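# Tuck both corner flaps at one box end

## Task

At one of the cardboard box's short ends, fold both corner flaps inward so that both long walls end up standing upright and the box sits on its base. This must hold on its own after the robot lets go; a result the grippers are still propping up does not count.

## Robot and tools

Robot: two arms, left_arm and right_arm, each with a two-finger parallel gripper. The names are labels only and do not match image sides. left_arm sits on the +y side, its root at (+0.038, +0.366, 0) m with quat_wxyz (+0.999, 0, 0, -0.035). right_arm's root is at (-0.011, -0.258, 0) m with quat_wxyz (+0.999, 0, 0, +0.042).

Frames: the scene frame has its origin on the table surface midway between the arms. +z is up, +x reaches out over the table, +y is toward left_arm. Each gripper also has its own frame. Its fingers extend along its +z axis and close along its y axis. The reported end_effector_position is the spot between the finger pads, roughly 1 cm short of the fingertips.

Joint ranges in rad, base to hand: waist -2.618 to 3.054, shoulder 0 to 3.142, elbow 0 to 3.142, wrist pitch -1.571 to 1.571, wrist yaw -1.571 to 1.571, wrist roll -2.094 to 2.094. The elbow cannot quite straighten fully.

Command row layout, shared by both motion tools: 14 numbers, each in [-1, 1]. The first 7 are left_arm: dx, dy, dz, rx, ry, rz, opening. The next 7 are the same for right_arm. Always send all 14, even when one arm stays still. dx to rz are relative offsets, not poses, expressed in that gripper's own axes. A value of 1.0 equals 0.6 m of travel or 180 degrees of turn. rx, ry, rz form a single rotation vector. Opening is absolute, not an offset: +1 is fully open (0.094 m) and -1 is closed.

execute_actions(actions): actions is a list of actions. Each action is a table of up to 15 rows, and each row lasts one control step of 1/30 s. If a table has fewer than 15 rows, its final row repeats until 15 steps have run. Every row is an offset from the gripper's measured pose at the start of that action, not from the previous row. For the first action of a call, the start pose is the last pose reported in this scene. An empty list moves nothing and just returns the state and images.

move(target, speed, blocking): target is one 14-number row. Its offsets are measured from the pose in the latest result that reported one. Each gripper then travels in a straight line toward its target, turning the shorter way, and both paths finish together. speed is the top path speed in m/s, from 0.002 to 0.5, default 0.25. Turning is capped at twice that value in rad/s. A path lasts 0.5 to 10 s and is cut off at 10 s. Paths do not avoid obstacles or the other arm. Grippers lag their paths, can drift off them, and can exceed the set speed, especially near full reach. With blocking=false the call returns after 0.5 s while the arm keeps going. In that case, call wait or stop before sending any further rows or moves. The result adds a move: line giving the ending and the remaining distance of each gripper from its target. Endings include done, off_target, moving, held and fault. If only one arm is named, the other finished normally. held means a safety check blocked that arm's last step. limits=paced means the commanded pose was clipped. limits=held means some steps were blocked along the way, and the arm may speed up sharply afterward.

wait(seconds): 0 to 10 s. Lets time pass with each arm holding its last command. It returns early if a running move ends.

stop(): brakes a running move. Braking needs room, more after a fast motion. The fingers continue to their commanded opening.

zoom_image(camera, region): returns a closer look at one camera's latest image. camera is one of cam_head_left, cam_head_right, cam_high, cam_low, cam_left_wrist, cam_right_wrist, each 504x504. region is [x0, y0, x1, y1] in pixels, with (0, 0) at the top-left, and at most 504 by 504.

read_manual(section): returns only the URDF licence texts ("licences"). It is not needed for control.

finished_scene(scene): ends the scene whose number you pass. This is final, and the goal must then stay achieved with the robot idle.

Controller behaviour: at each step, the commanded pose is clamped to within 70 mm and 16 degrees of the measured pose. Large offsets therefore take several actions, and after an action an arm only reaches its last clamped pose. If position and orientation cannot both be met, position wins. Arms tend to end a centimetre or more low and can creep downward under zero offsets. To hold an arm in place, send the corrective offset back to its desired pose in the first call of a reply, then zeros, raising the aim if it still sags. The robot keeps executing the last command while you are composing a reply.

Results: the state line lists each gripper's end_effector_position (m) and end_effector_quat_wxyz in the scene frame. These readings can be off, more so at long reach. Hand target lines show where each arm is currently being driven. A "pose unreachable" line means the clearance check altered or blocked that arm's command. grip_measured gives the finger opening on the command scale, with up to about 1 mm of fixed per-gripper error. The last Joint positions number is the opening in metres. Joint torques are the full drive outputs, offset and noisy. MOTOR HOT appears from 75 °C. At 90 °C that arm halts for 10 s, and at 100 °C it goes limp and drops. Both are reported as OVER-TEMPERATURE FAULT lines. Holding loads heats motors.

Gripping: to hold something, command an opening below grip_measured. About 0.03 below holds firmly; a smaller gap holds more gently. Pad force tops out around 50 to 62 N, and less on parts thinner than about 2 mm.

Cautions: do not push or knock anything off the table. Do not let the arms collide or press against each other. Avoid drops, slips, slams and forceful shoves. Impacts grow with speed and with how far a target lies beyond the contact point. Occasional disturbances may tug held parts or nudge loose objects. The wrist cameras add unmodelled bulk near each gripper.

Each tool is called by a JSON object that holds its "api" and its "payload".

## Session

{"api": "execute_actions", "payload": {"actions": []}}

Scene clock: 0.00 s.
left_arm: end_effector_position=(+0.4200, +0.3362, +0.4163) grip_measured=-0.985 end_effector_quat_wxyz=(+0.715, +0.036, +0.698, -0.027) | right_arm: end_effector_position=(+0.3716, -0.2248, +0.4139) grip_measured=-0.988 end_effector_quat_wxyz=(+0.712, -0.033, +0.701, +0.024)
Joint positions: left_arm=[-0.004  1.055  1.063  0.016  0.017  0.013  0.001] | right_arm=[ 0.003  1.058  1.064  0.01   0.006 -0.013  0.001]
Joint velocities: left_arm=[-0.007 -0.007 -0.012  0.051  0.007 -0.081 -0.001] | right_arm=[-0.012 -0.002 -0.007  0.007 -0.022  0.037  0.   ]
Joint torques (N m, as the arm reports them, + toward a larger angle): no reading
Hand target (left_arm): +0.418, +0.336, +0.417; +0.713, +0.036, +0.699, -0.027
Hand target (right_arm): +0.369, -0.225, +0.421; +0.718, -0.032, +0.695, +0.025

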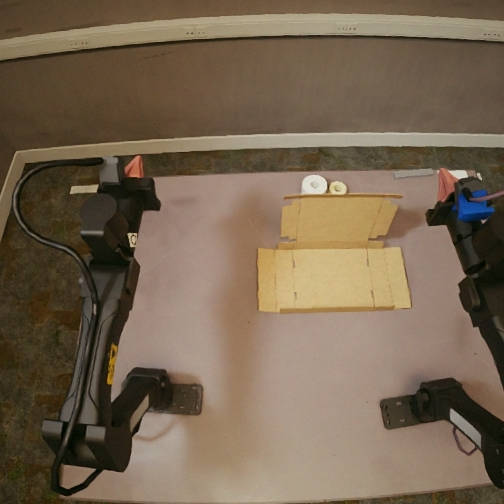

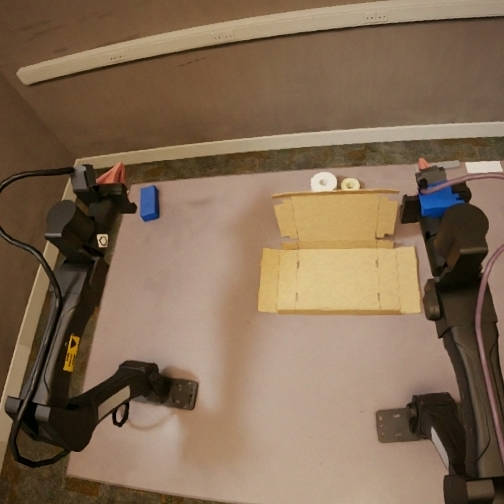

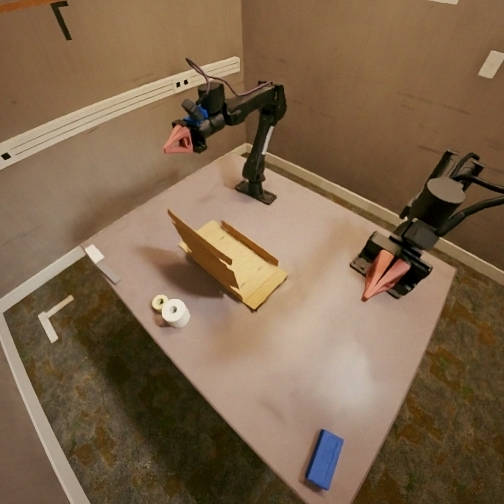

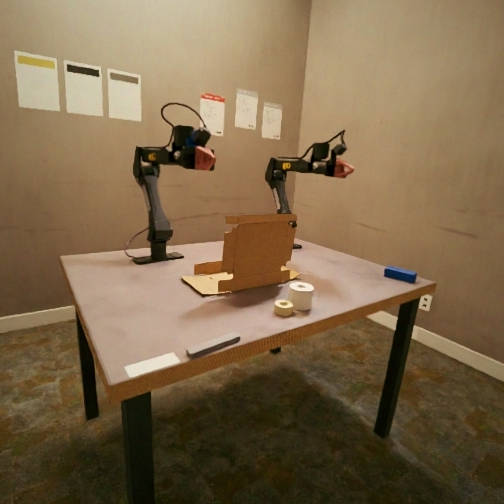

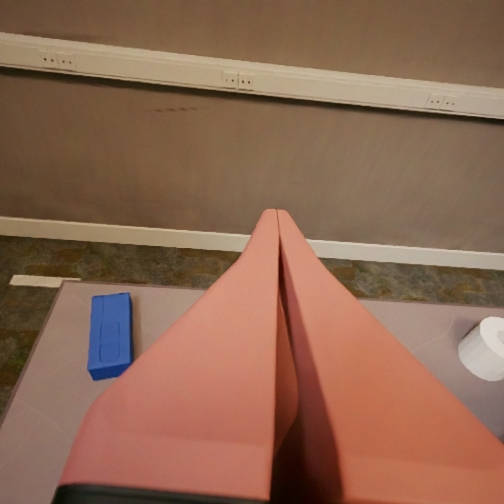

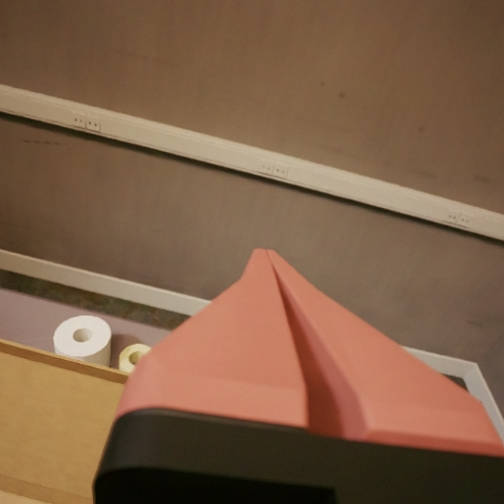

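{"api": "zoom_image", "payload": {"camera": "cam_head_left", "region": [240, 165, 430, 325]}}

{"api": "zoom_image", "payload": {"camera": "cam_head_right", "region": [240, 165, 430, 325]}}

{"api": "zoom_image", "payload": {"camera": "cam_high", "region": [150, 190, 310, 330]}}

{"api": "zoom_image", "payload": {"camera": "cam_low", "region": [160, 200, 330, 320]}}

Region (240, 165, 430, 325) of cam_head_left's 504x504 image, scaled by 2.653, with more detail than that image has; it fills the top 424 rows of this view, and the rest is white.

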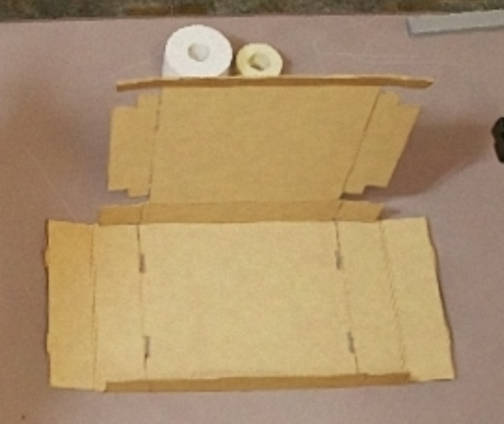

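Region (240, 165, 430, 325) of cam_head_right's 504x504 image, scaled by 2.653, with more detail than that image has; it fills the top 424 rows of this view, and the rest is white.

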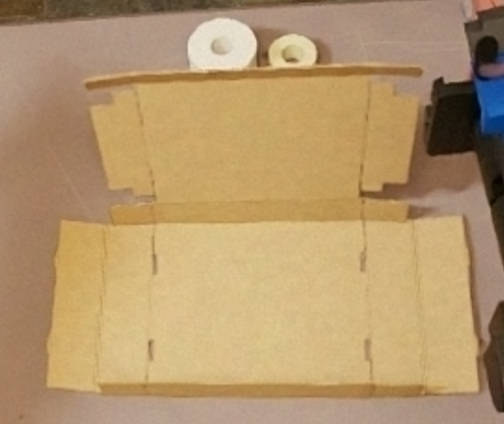

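Region (150, 190, 310, 330) of cam_high's 504x504 image, scaled by 3.150, with more detail than that image has; it fills the top 441 rows of this view, and the rest is white.

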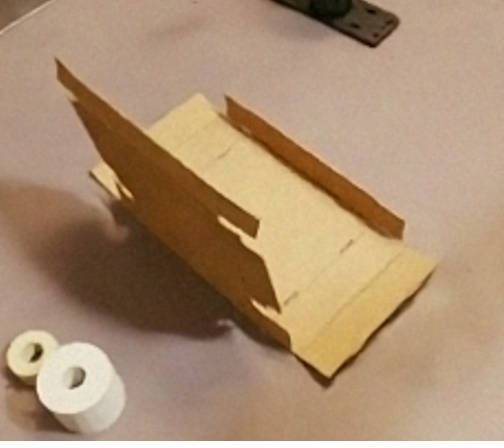

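Region (160, 200, 330, 320) of cam_low's 504x504 image, scaled by 2.965, with more detail than that image has; it fills the top 356 rows of this view, and the rest is white.

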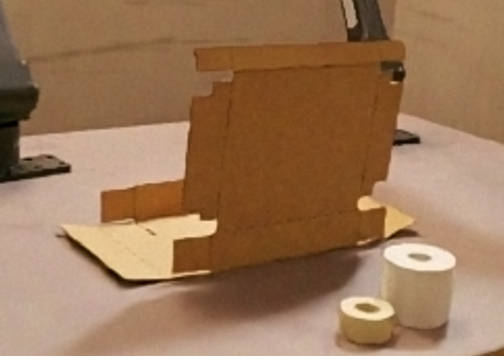

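{"api": "move", "payload": {"target": [0.5842, -0.4145, -0.0442, 0.4115, 0.0881, 0.1273, 0.17, 0.5335, 0.2564, -0.1997, -0.4226, 0.2898, -0.2605, 0.064], "speed": 0.4}}

Scene clock: 122.87 s.
left_arm: end_effector_position=(+0.3787, +0.0958, +0.0628) grip_measured=+0.167 end_effector_quat_wxyz=(+0.464, +0.576, +0.604, -0.298) | right_arm: end_effector_position=(+0.2412, -0.0838, +0.0812) grip_measured=+0.062 end_effector_quat_wxyz=(-0.155, +0.690, -0.689, -0.157)
Joint positions: left_arm=[-0.287  1.893  0.779  0.463  0.866  0.716  0.055] | right_arm=[ 0.282  1.559  1.033 -0.877 -0.415 -1.171  0.05 ]
Joint velocities: left_arm=[-0.012  0.002 -0.002 -0.081 -0.037  0.051 -0.   ] | right_arm=[ 0.007  0.007 -0.007 -0.081  0.051 -0.007 -0.001]
Joint torques (N m, as the arm reports them, + toward a larger angle): left_arm=[-0.74 -5.71  6.53  1.39  0.57  0.07] | right_arm=[ 0.85 -4.61  9.24  0.49 -0.26 -0.06]
Hand target (left_arm): +0.378, +0.090, +0.063; +0.456, +0.581, +0.600, -0.308
Hand target (right_arm): +0.243, -0.079, +0.089; -0.159, +0.696, -0.683, -0.156
Off the commanded pose (left_arm): 0.002 m, 2 deg.
Off the commanded pose (right_arm): 0.010 m, 1 deg.
move: done

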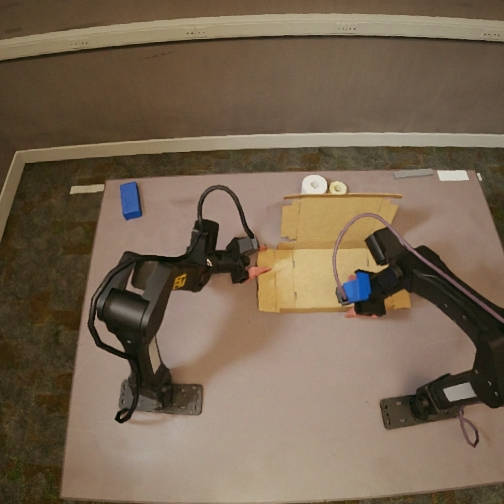

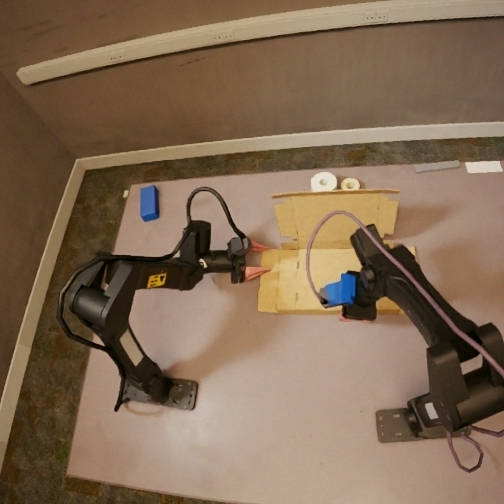

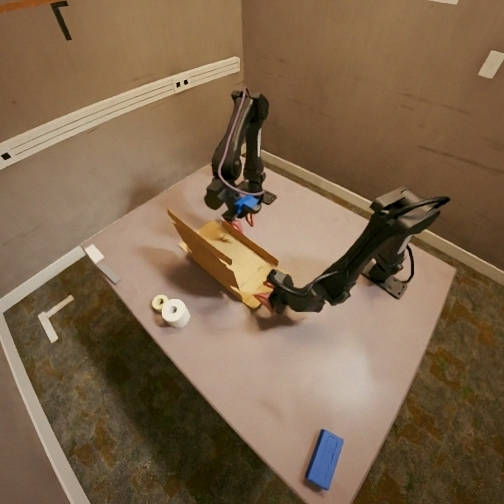

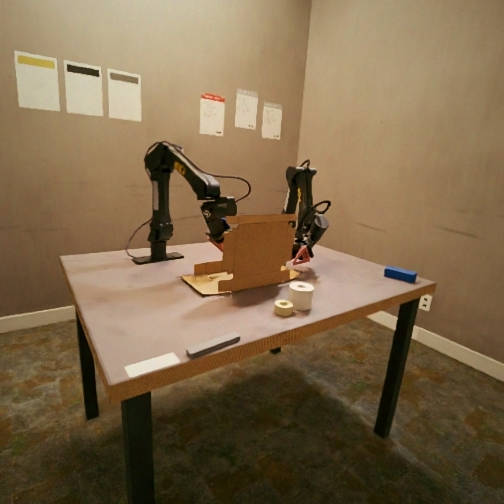

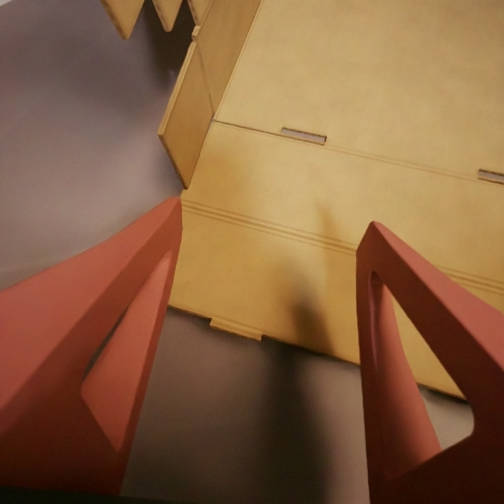

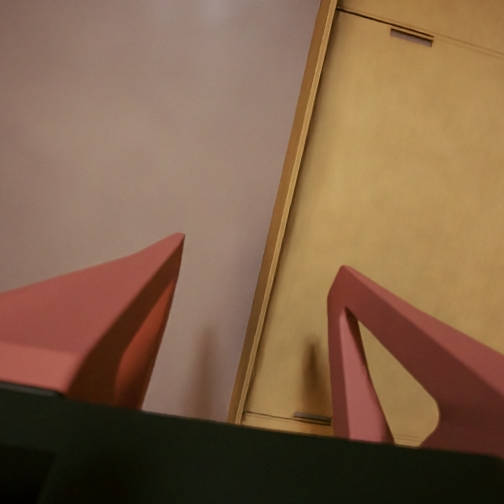

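{"api": "move", "payload": {"target": [0.0329, 0.0683, 0.0516, 0.010, 0.009, -0.001, 0.17, 0.0171, -0.0102, 0.0823, 0, 0, 0, 0.064], "speed": 0.1}}

Scene clock: 195.10 s.
left_arm: end_effector_position=(+0.4221, +0.0825, +0.0401) grip_measured=+0.167 end_effector_quat_wxyz=(+0.452, +0.587, +0.603, -0.294) | right_arm: end_effector_position=(+0.2504, -0.0743, +0.0362) grip_measured=+0.062 end_effector_quat_wxyz=(+0.158, -0.688, +0.691, +0.153)
Joint positions: left_arm=[-0.281  2.082  0.995  0.383  0.869  0.771  0.055] | right_arm=[ 0.304  1.662  0.946 -0.67  -0.406 -1.141  0.05 ]
Joint velocities: left_arm=[ 0.017  0.012 -0.002 -0.051 -0.066  0.007 -0.001] | right_arm=[-0.007 -0.007 -0.007  0.007 -0.066 -0.022  0.   ]
Joint torques (N m, as the arm reports them, + toward a larger angle): left_arm=[ 0.86 -6.87  6.39  1.33  0.59  0.08] | right_arm=[ 1.   -4.99  5.22  0.92 -0.28  0.01]
Hand target (left_arm): +0.427, +0.084, +0.038; +0.446, +0.585, +0.607, -0.300
Hand target (right_arm): +0.246, -0.072, +0.032; -0.156, +0.690, -0.689, -0.157
Off the commanded pose (left_arm): 0.005 m, 1 deg.
Off the commanded pose (right_arm): 0.006 m, 1 deg.
move: done

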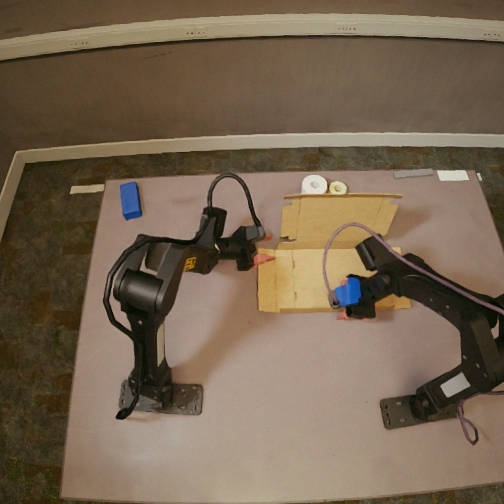

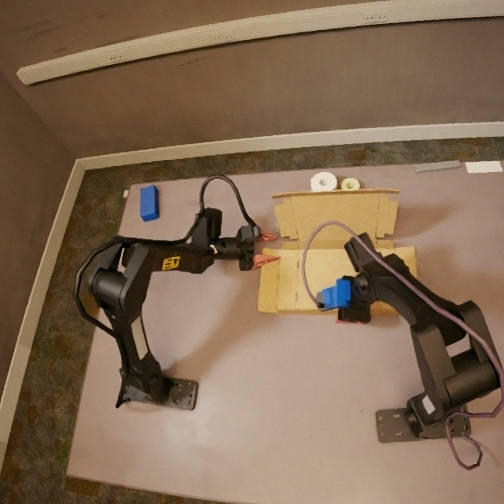

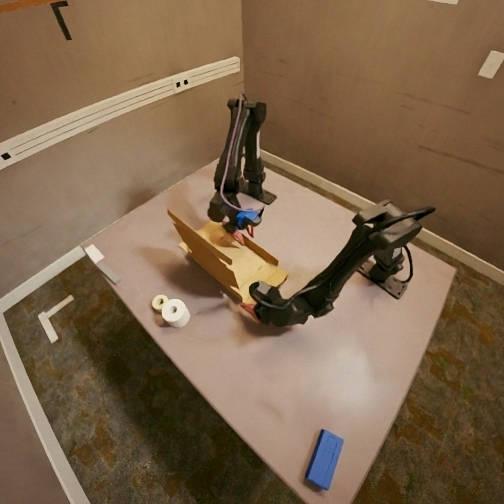

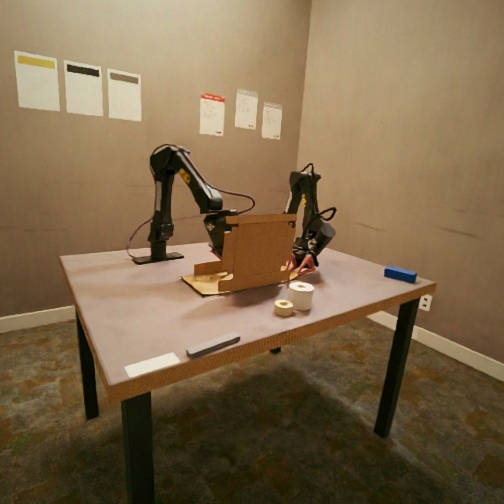

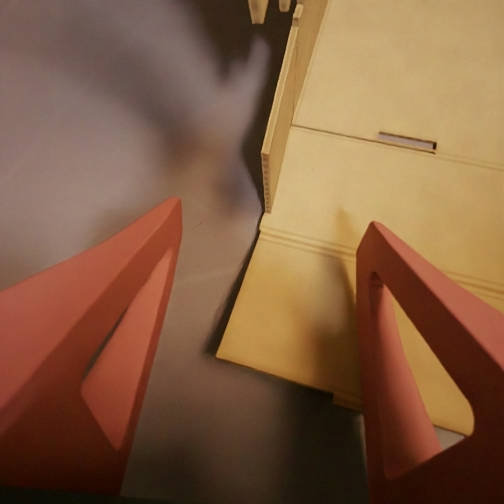

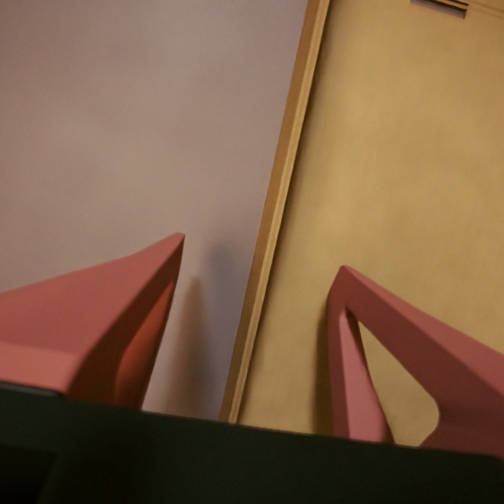

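{"api": "zoom_image", "payload": {"camera": "cam_left_wrist", "region": [200, 100, 360, 260]}}

{"api": "zoom_image", "payload": {"camera": "cam_low", "region": [250, 220, 340, 300]}}

Region (200, 100, 360, 260) of cam_left_wrist's 504x504 image, scaled by 3.150, with more detail than that image has.

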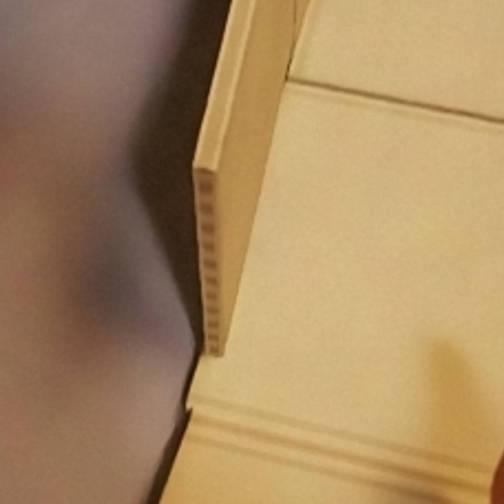

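Region (250, 220, 340, 300) of cam_low's 504x504 image, scaled by 5.600, with more detail than that image has.

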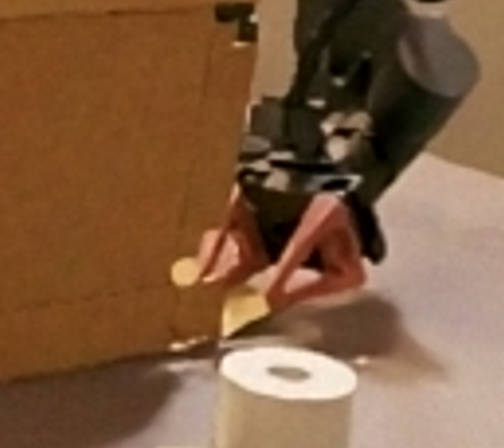

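{"api": "execute_actions", "payload": {"actions": [[
[-0.0003,-0.0010,0.0023,0,0,0,0.17, 0,0,0.0012,0,0,0,0.064],
[-0.0007,-0.0025,0.0057,0,0,0,0.17, 0,0,0.003,0,0,0,0.064],
[-0.0013,-0.0044,0.0102,0,0,0,0.17, 0,0,0.0054,0,0,0,0.064],
[-0.0019,-0.0067,0.0153,0,0,0,0.17, 0,0,0.0081,0,0,0,0.0],
[-0.0026,-0.0091,0.0209,0,0,0,0.17, 0,0,0.0111,0,0,0,-0.07],
[-0.0033,-0.0116,0.0266,0,0,0,0.17, 0,0,0.0141,0,0,0,-0.14],
[-0.0040,-0.0141,0.0322,0,0,0,0.17, 0,0,0.0171,0,0,0,-0.21],
[-0.0048,-0.0165,0.0379,0,0,0,0.17, 0,0,0.0201,0,0,0,-0.28],
[-0.0054,-0.0188,0.0429,0,0,0,0.17, 0,0,0.0228,0,0,0,-0.35],
[-0.0060,-0.0207,0.0475,0,0,0,0.17, 0,0,0.0252,0,0,0,-0.42],
[-0.0064,-0.0222,0.0509,0,0,0,0.17, 0,0,0.027,0,0,0,-0.49],
[-0.0067,-0.0235,0.0537,0,0,0,0.17, 0,0,0.0285,0,0,0,-0.55],
[-0.0070,-0.0242,0.0554,0,0,0,0.17, 0,0,0.0294,0,0,0,-0.6],
[-0.0071,-0.0247,0.0565,0,0,0,0.17, 0,0,0.03,0,0,0,-0.63],
[-0.0071,-0.0247,0.0565,0,0,0,0.17, 0,0,0.03,0,0,0,-0.65]
]]}}

Scene clock: 252.80 s.
left_arm: end_effector_position=(+0.4120, +0.0508, +0.0348) grip_measured=+0.167 end_effector_quat_wxyz=(+0.455, +0.592, +0.595, -0.296) | right_arm: end_effector_position=(+0.2553, -0.0690, +0.0274) grip_measured=-0.636 end_effector_quat_wxyz=(+0.163, -0.688, +0.691, +0.150)
Joint positions: left_arm=[-0.365  2.116  0.996  0.478  0.817  0.705  0.055] | right_arm=[ 0.317  1.692  0.94  -0.616 -0.4   -1.124  0.017]
Joint velocities: left_arm=[-0.09   0.071 -0.007  0.066 -0.11  -0.183 -0.001] | right_arm=[ 0.017  0.037 -0.095  0.022 -0.007  0.022 -0.022]
Joint torques (N m, as the arm reports them, + toward a larger angle): left_arm=[-0.17 -7.16  4.58  1.65  0.28 -0.01] | right_arm=[ 0.87 -5.18  4.95  0.91 -0.24  0.06]
Hand target (left_arm): +0.414, +0.048, +0.027; +0.452, +0.587, +0.603, -0.295
Hand target (right_arm): +0.250, -0.067, +0.020; -0.158, +0.688, -0.691, -0.154
Off the commanded pose (left_arm): 0.008 m, 1 deg.
Off the commanded pose (right_arm): 0.009 m, 1 deg.

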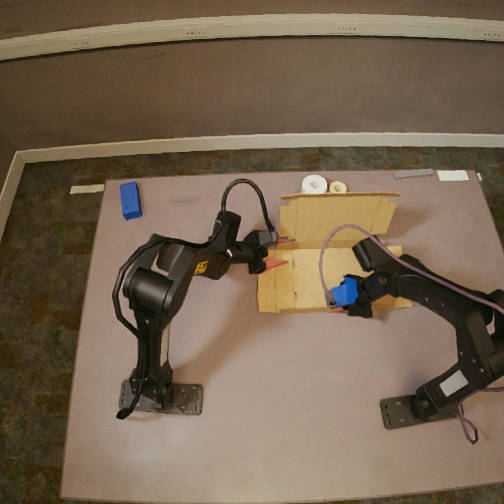

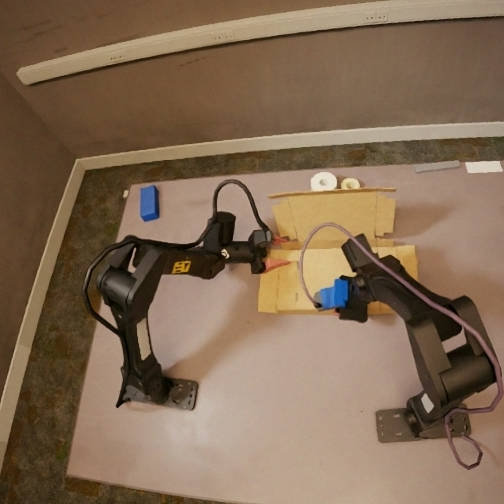

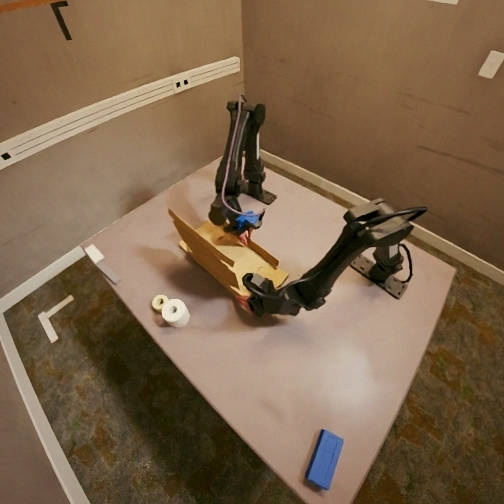

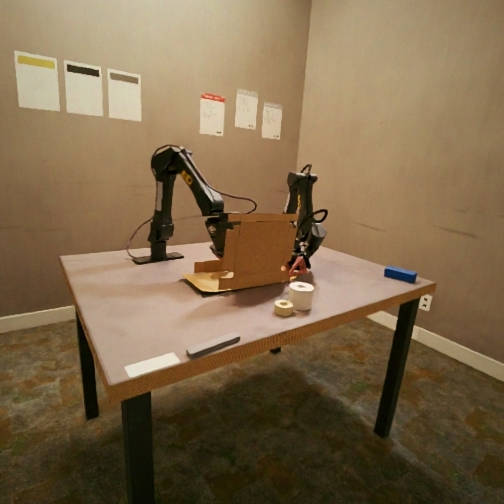

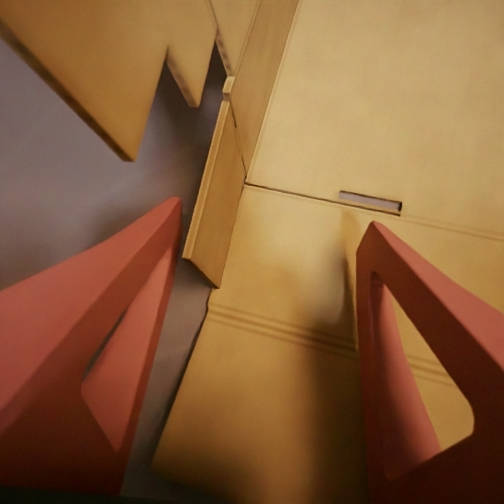

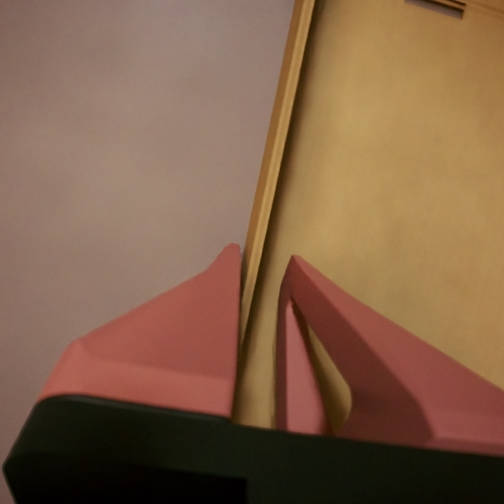

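{"api": "execute_actions", "payload": {"actions": []}}

Scene clock: 256.90 s.
left_arm: end_effector_position=(+0.4148, +0.0494, +0.0359) grip_measured=+0.167 end_effector_quat_wxyz=(+0.460, +0.588, +0.597, -0.294) | right_arm: end_effector_position=(+0.2555, -0.0688, +0.0255) grip_measured=-0.648 end_effector_quat_wxyz=(+0.163, -0.687, +0.692, +0.149)
Joint positions: left_arm=[-0.368  2.12   0.996  0.502  0.807  0.686  0.055] | right_arm=[ 0.318  1.695  0.934 -0.604 -0.399 -1.12   0.017]
Joint velocities: left_arm=[-0.017 -0.022  0.002 -0.007 -0.022 -0.051 -0.   ] | right_arm=[-0.007 -0.007 -0.012 -0.066  0.037  0.081 -0.003]
Joint torques (N m, as the arm reports them, + toward a larger angle): left_arm=[-0.46 -6.95  4.67  1.66  0.21  0.  ] | right_arm=[ 0.99 -5.04  5.05  0.96 -0.26  0.02]
Hand target (left_arm): +0.414, +0.048, +0.027; +0.452, +0.587, +0.603, -0.295
Hand target (right_arm): +0.250, -0.067, +0.020; -0.158, +0.688, -0.691, -0.154
Off the commanded pose (left_arm): 0.009 m, 1 deg.
Off the commanded pose (right_arm): 0.008 m, 1 deg.

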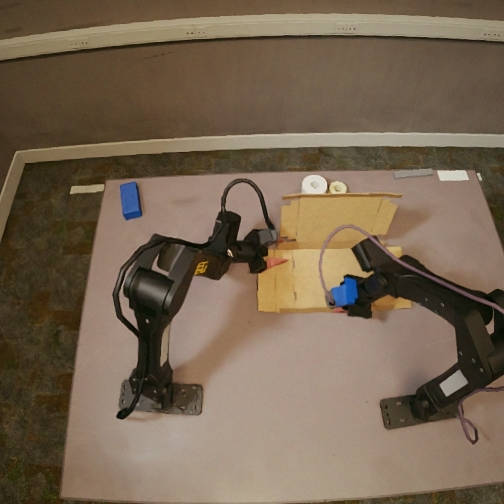

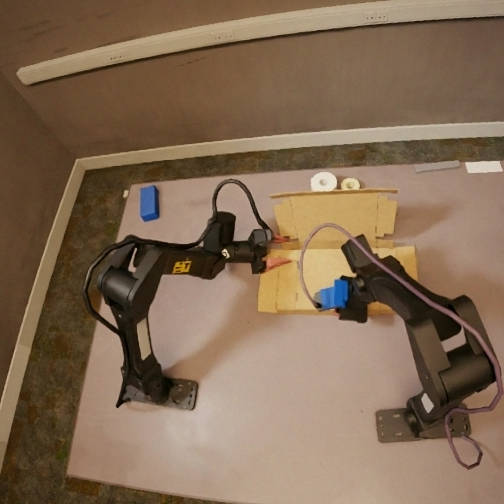

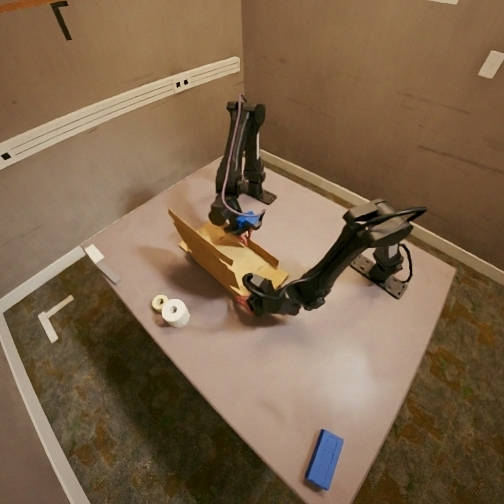

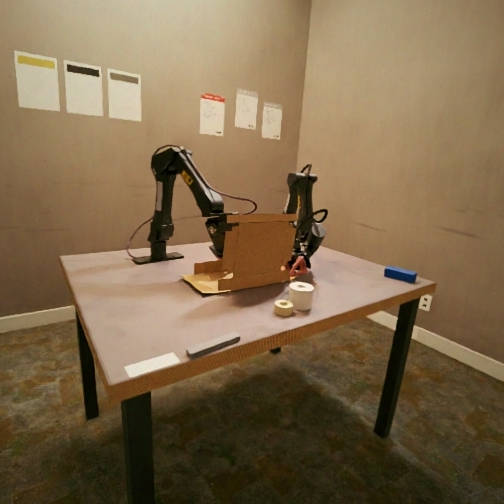

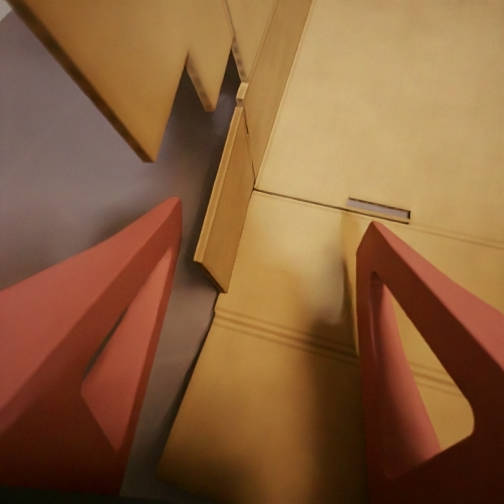

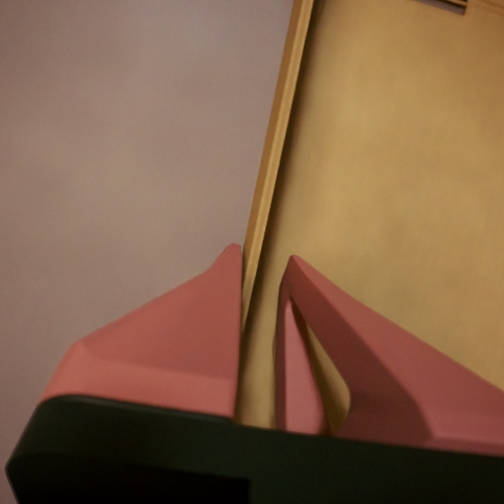

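{"api": "zoom_image", "payload": {"camera": "cam_low", "region": [170, 205, 340, 305]}}

{"api": "zoom_image", "payload": {"camera": "cam_head_right", "region": [230, 210, 350, 325]}}

Region (170, 205, 340, 305) of cam_low's 504x504 image, scaled by 2.965, with more detail than that image has; it fills the top 296 rows of this view, and the rest is white.

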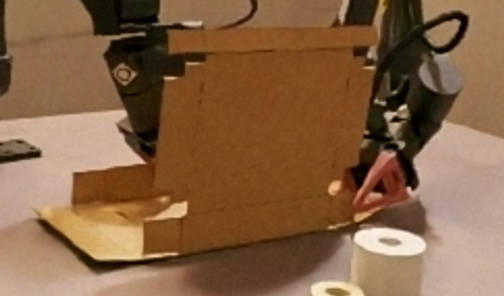

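Region (230, 210, 350, 325) of cam_head_right's 504x504 image, scaled by 4.200, with more detail than that image has; it fills the top 483 rows of this view, and the rest is white.

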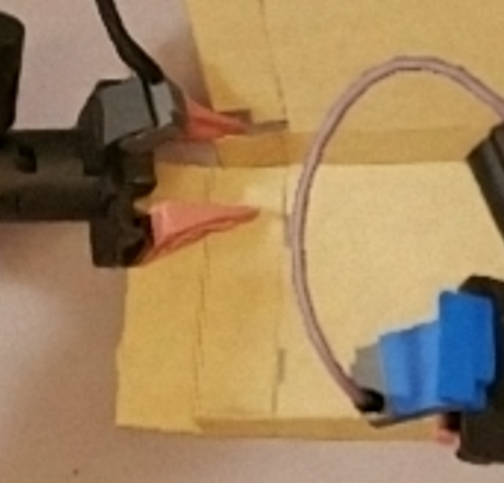

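{"api": "execute_actions", "payload": {"actions": [[
[0.012,-0.004,0.005,0,0.004,0,0.17, 0.003,0.011,0.0057,0,0,0,-0.69],
[0.012,-0.004,0.005,0,0.008,0,0.17, 0.003,0.012,0.0057,0,0,0,-0.73],
[0.012,-0.004,0.005,0,0.012,0,0.17, 0.003,0.0133,0.0057,0,0,0,-0.77],
[0.013,-0.005,0.005,0,0.016,0,0.17, 0.003,0.0133,0.0057,0,0,0,-0.81],
[0.014,-0.006,0.006,0,0.020,0,0.17, 0.003,0.0133,0.0057,0,0,0,-0.85],
[0.016,-0.007,0.007,0,0.024,0,0.17, 0.003,0.0133,0.0057,0,0,0,-0.88],
[0.018,-0.008,0.0075,0,0.028,0,0.17, 0.003,0.0133,0.0057,0,0,0,-0.90],
[0.020,-0.009,0.008,0,0.028,0,0.17, 0.003,0.0133,0.0057,0,0,0,-0.92],
[0.022,-0.010,0.009,0,0.028,0,0.17, 0.003,0.0133,0.0057,0,0,0,-0.93],
[0.0235,-0.011,0.0095,0,0.028,0,0.17, 0.003,0.0133,0.0057,0,0,0,-0.94],
[0.0246,-0.0118,0.0101,0,0.028,0,0.17, 0.003,0.0133,0.0057,0,0,0,-0.95],
[0.0246,-0.0118,0.0101,0,0.028,0,0.17, 0.003,0.0133,0.0057,0,0,0,-0.96],
[0.0246,-0.0118,0.0101,0,0.028,0,0.17, 0.003,0.0133,0.0057,0,0,0,-0.97]
]]}}

{"api": "execute_actions", "payload": {"actions": []}}

Scene clock: 305.53 s.
left_arm: end_effector_position=(+0.4156, +0.0504, +0.0272) grip_measured=+0.167 end_effector_quat_wxyz=(+0.452, +0.594, +0.607, -0.273) | right_arm: end_effector_position=(+0.2504, -0.0717, +0.0195) grip_measured=-0.957 end_effector_quat_wxyz=(+0.157, -0.685, +0.695, +0.150)
Joint positions: left_arm=[-0.379  2.12   0.996  0.471  0.754  0.713  0.055] | right_arm=[ 0.318  1.695  0.91  -0.593 -0.395 -1.116  0.002]
Joint velocities: left_arm=[-0.012  0.012 -0.002  0.007 -0.037  0.022 -0.   ] | right_arm=[-0.007 -0.002 -0.012  0.022 -0.037  0.066  0.   ]
Joint torques (N m, as the arm reports them, + toward a larger angle): left_arm=[-0.78 -8.48  4.86  1.23  0.01  0.15] | right_arm=[ 1.   -6.83  4.95  0.91 -0.26  0.04]
Hand target (left_arm): +0.410, +0.049, +0.019; +0.434, +0.599, +0.617, -0.269
Hand target (right_arm): +0.247, -0.069, +0.022; -0.163, +0.687, -0.692, -0.150
Off the commanded pose (left_arm): 0.010 m, 3 deg.
Off the commanded pose (right_arm): 0.004 m, 1 deg.

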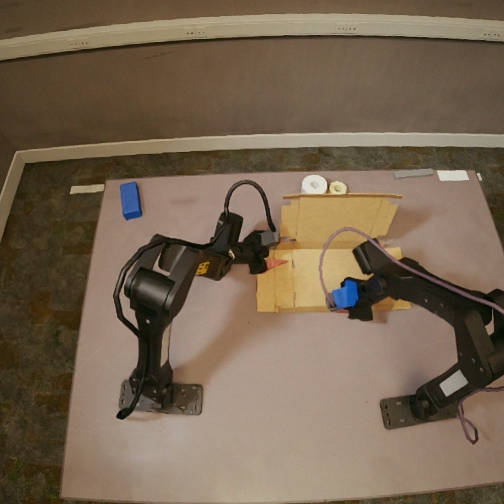

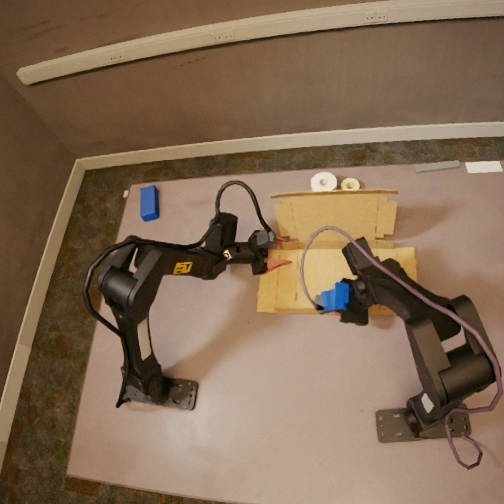

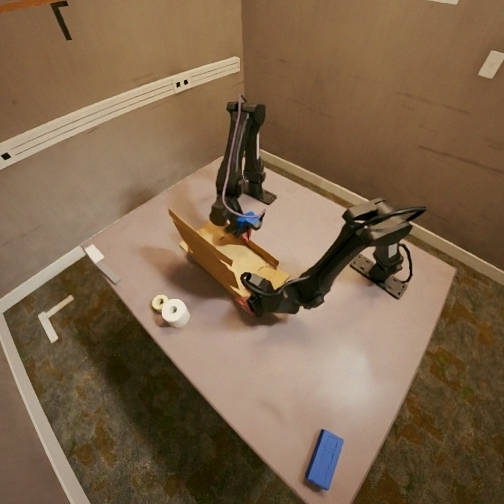

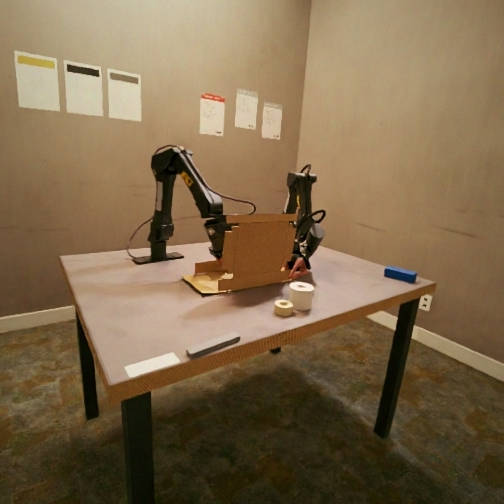

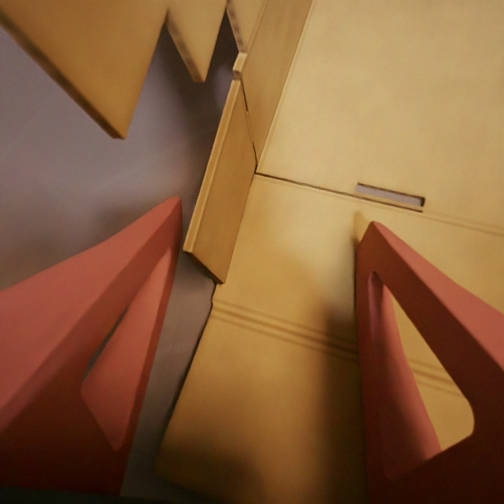

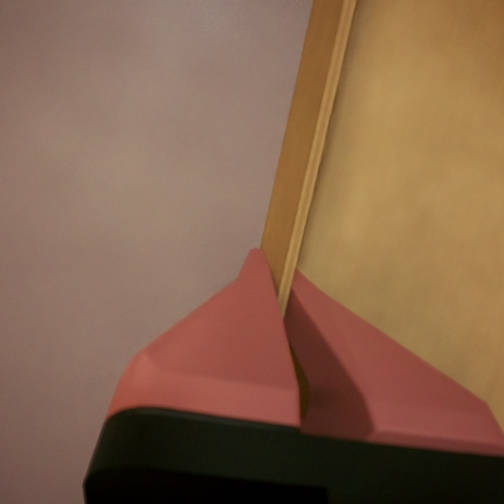

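Scene clock: 305.53 s.
left_arm: end_effector_position=(+0.4156, +0.0504, +0.0272) grip_measured=+0.167 end_effector_quat_wxyz=(+0.452, +0.594, +0.607, -0.273) | right_arm: end_effector_position=(+0.2504, -0.0717, +0.0195) grip_measured=-0.957 end_effector_quat_wxyz=(+0.157, -0.685, +0.695, +0.150)
Joint positions: left_arm=[-0.379  2.12   0.996  0.471  0.754  0.713  0.055] | right_arm=[ 0.318  1.695  0.91  -0.593 -0.395 -1.116  0.002]
Joint velocities: left_arm=[-0.012  0.012 -0.002  0.007 -0.037  0.022 -0.   ] | right_arm=[-0.007 -0.002 -0.012  0.022 -0.037  0.066  0.   ]
Joint torques (N m, as the arm reports them, + toward a larger angle): left_arm=[-0.78 -8.48  4.86  1.23  0.01  0.15] | right_arm=[ 1.   -6.83  4.95  0.91 -0.26  0.04]
Hand target (left_arm): +0.410, +0.049, +0.019; +0.434, +0.599, +0.617, -0.269
Hand target (right_arm): +0.247, -0.069, +0.022; -0.163, +0.687, -0.692, -0.150
Off the commanded pose (left_arm): 0.010 m, 3 deg.
Off the commanded pose (right_arm): 0.004 m, 1 deg.

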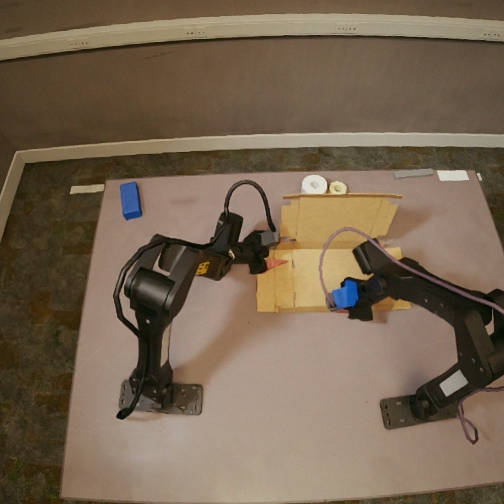

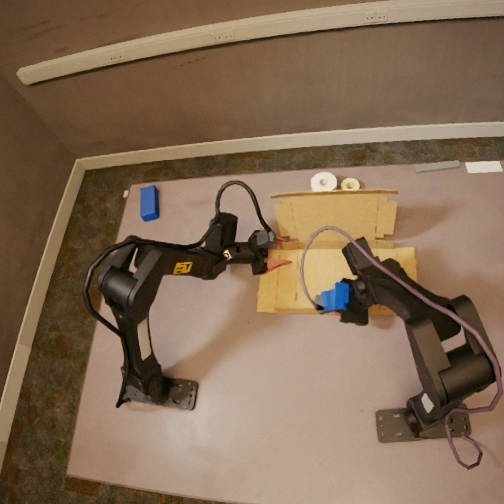

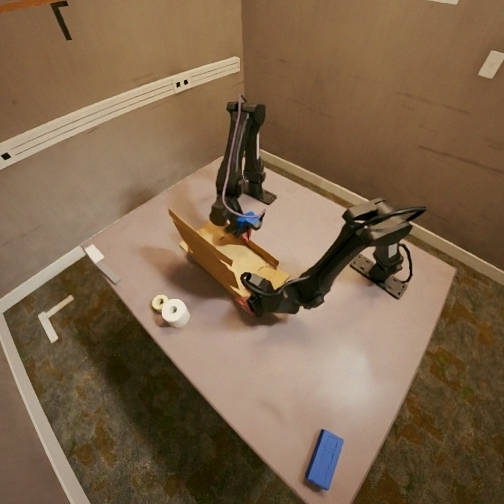

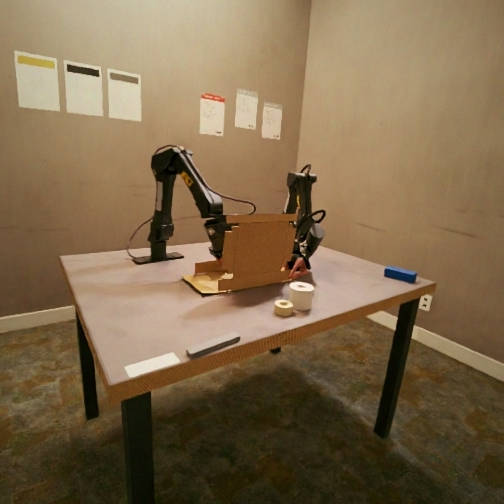

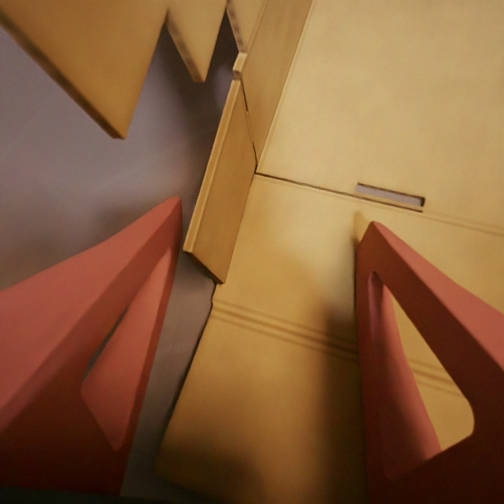

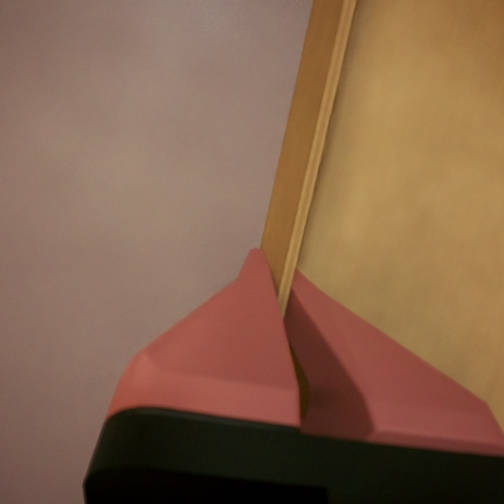

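{"api": "execute_actions", "payload": {"actions": [[
[-0.002,-0.010,0,0,0,0,0.17, 0,0,0,0,0,0,-1],
[-0.003,-0.014,0,0,0,0,0.17, 0,-0.001,0,0,0,0,-1],
[-0.004,-0.018,0,0,0,0,0.17, 0,-0.002,0,0,0,0.001,-1],
[-0.005,-0.022,0,0,0,0,0.17, 0,-0.003,0,0.001,0,0.002,-1],
[-0.006,-0.026,0,0,0,0,0.17, 0,-0.004,0,0.001,0,0.003,-1],
[-0.007,-0.030,-0.0005,0,0,0,0.17, 0,-0.005,0,0.002,0,0.004,-1],
[-0.008,-0.034,-0.0006,0,0,0,0.17, 0,-0.006,0,0.002,0,0.005,-1],
[-0.0086,-0.038,-0.0007,0,0,0,0.17, 0,-0.007,0,0.003,0,0.006,-1],
[-0.0095,-0.042,-0.0008,0,0,0,0.17, 0,-0.008,0,0.003,0,0.007,-1],
[-0.0104,-0.046,-0.0009,0,0,0,0.17, 0,-0.009,0,0.004,0,0.008,-1],
[-0.0113,-0.050,-0.001,0,0,0,0.17, 0,-0.010,0,0.004,0,0.009,-1],
[-0.0122,-0.054,-0.001,0,0,0,0.17, 0,-0.011,0,0.0048,0,0.01,-1],
[-0.013,-0.0575,-0.0011,0,0,0,0.17, 0,-0.012,0,0.0048,0,0.01,-1],
[-0.0137,-0.061,-0.0012,0,0,0,0.17, 0,-0.013,0,0.0048,0,0.01,-1],
[-0.0143,-0.0635,-0.0012,0,0,0,0.17, 0,-0.0133,0,0.0048,0,0.01,-1]
]]}}

Scene clock: 325.70 s.
left_arm: end_effector_position=(+0.3936, +0.0435, +0.0288) grip_measured=+0.167 end_effector_quat_wxyz=(+0.459, +0.593, +0.606, -0.266) | right_arm: end_effector_position=(+0.2504, -0.0717, +0.0195) grip_measured=-0.966 end_effector_quat_wxyz=(+0.157, -0.684, +0.696, +0.150)
Joint positions: left_arm=[-0.428  2.073  0.899  0.563  0.704  0.673  0.055] | right_arm=[ 0.318  1.695  0.91  -0.593 -0.395 -1.113  0.002]
Joint velocities: left_arm=[-0.134 -0.081 -0.198  0.154 -0.212 -0.183 -0.   ] | right_arm=[ 0.002  0.002  0.002 -0.007 -0.007 -0.022 -0.   ]
Joint torques (N m, as the arm reports them, + toward a larger angle): left_arm=[-1.35 -9.44  1.88  1.5   0.59  0.04] | right_arm=[-0.71 -4.43  7.46  0.91 -0.15  0.2 ]
Hand target (left_arm): +0.378, +0.040, +0.028; +0.451, +0.594, +0.607, -0.274
Hand target (right_arm): +0.258, -0.072, +0.019; -0.160, +0.673, -0.707, -0.147
Off the commanded pose (left_arm): 0.016 m, 1 deg.
Off the commanded pose (right_arm): 0.008 m, 2 deg.

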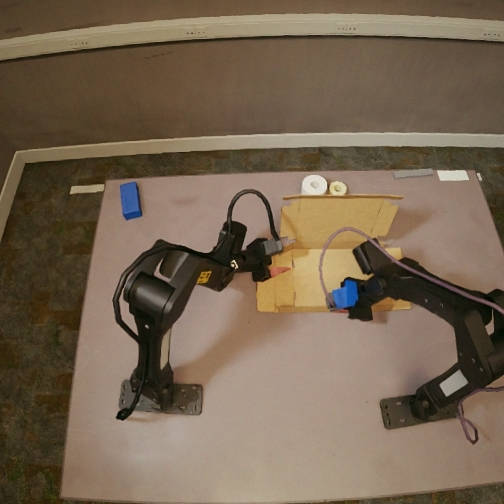

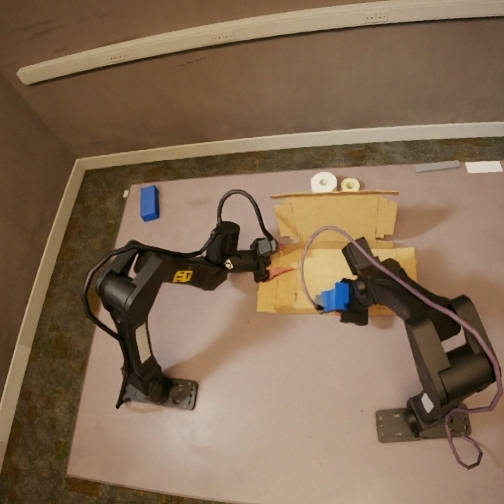

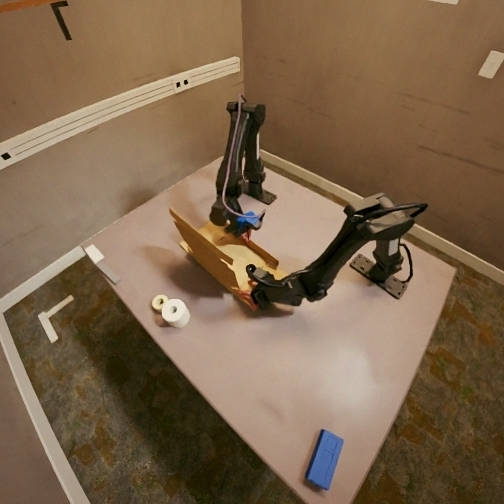

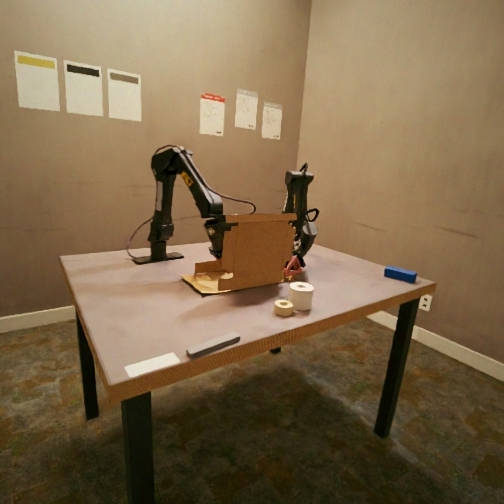

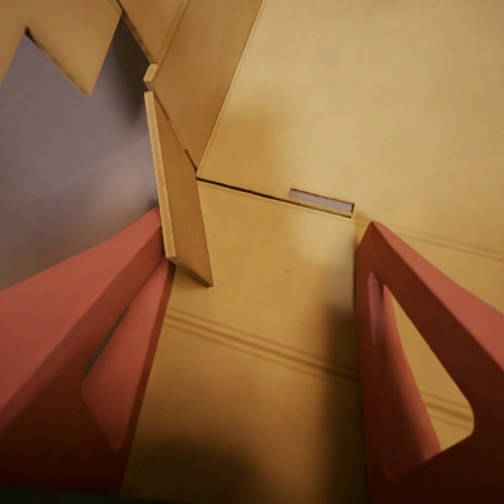

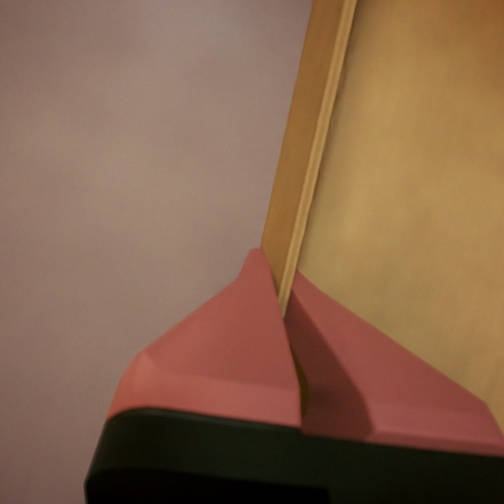

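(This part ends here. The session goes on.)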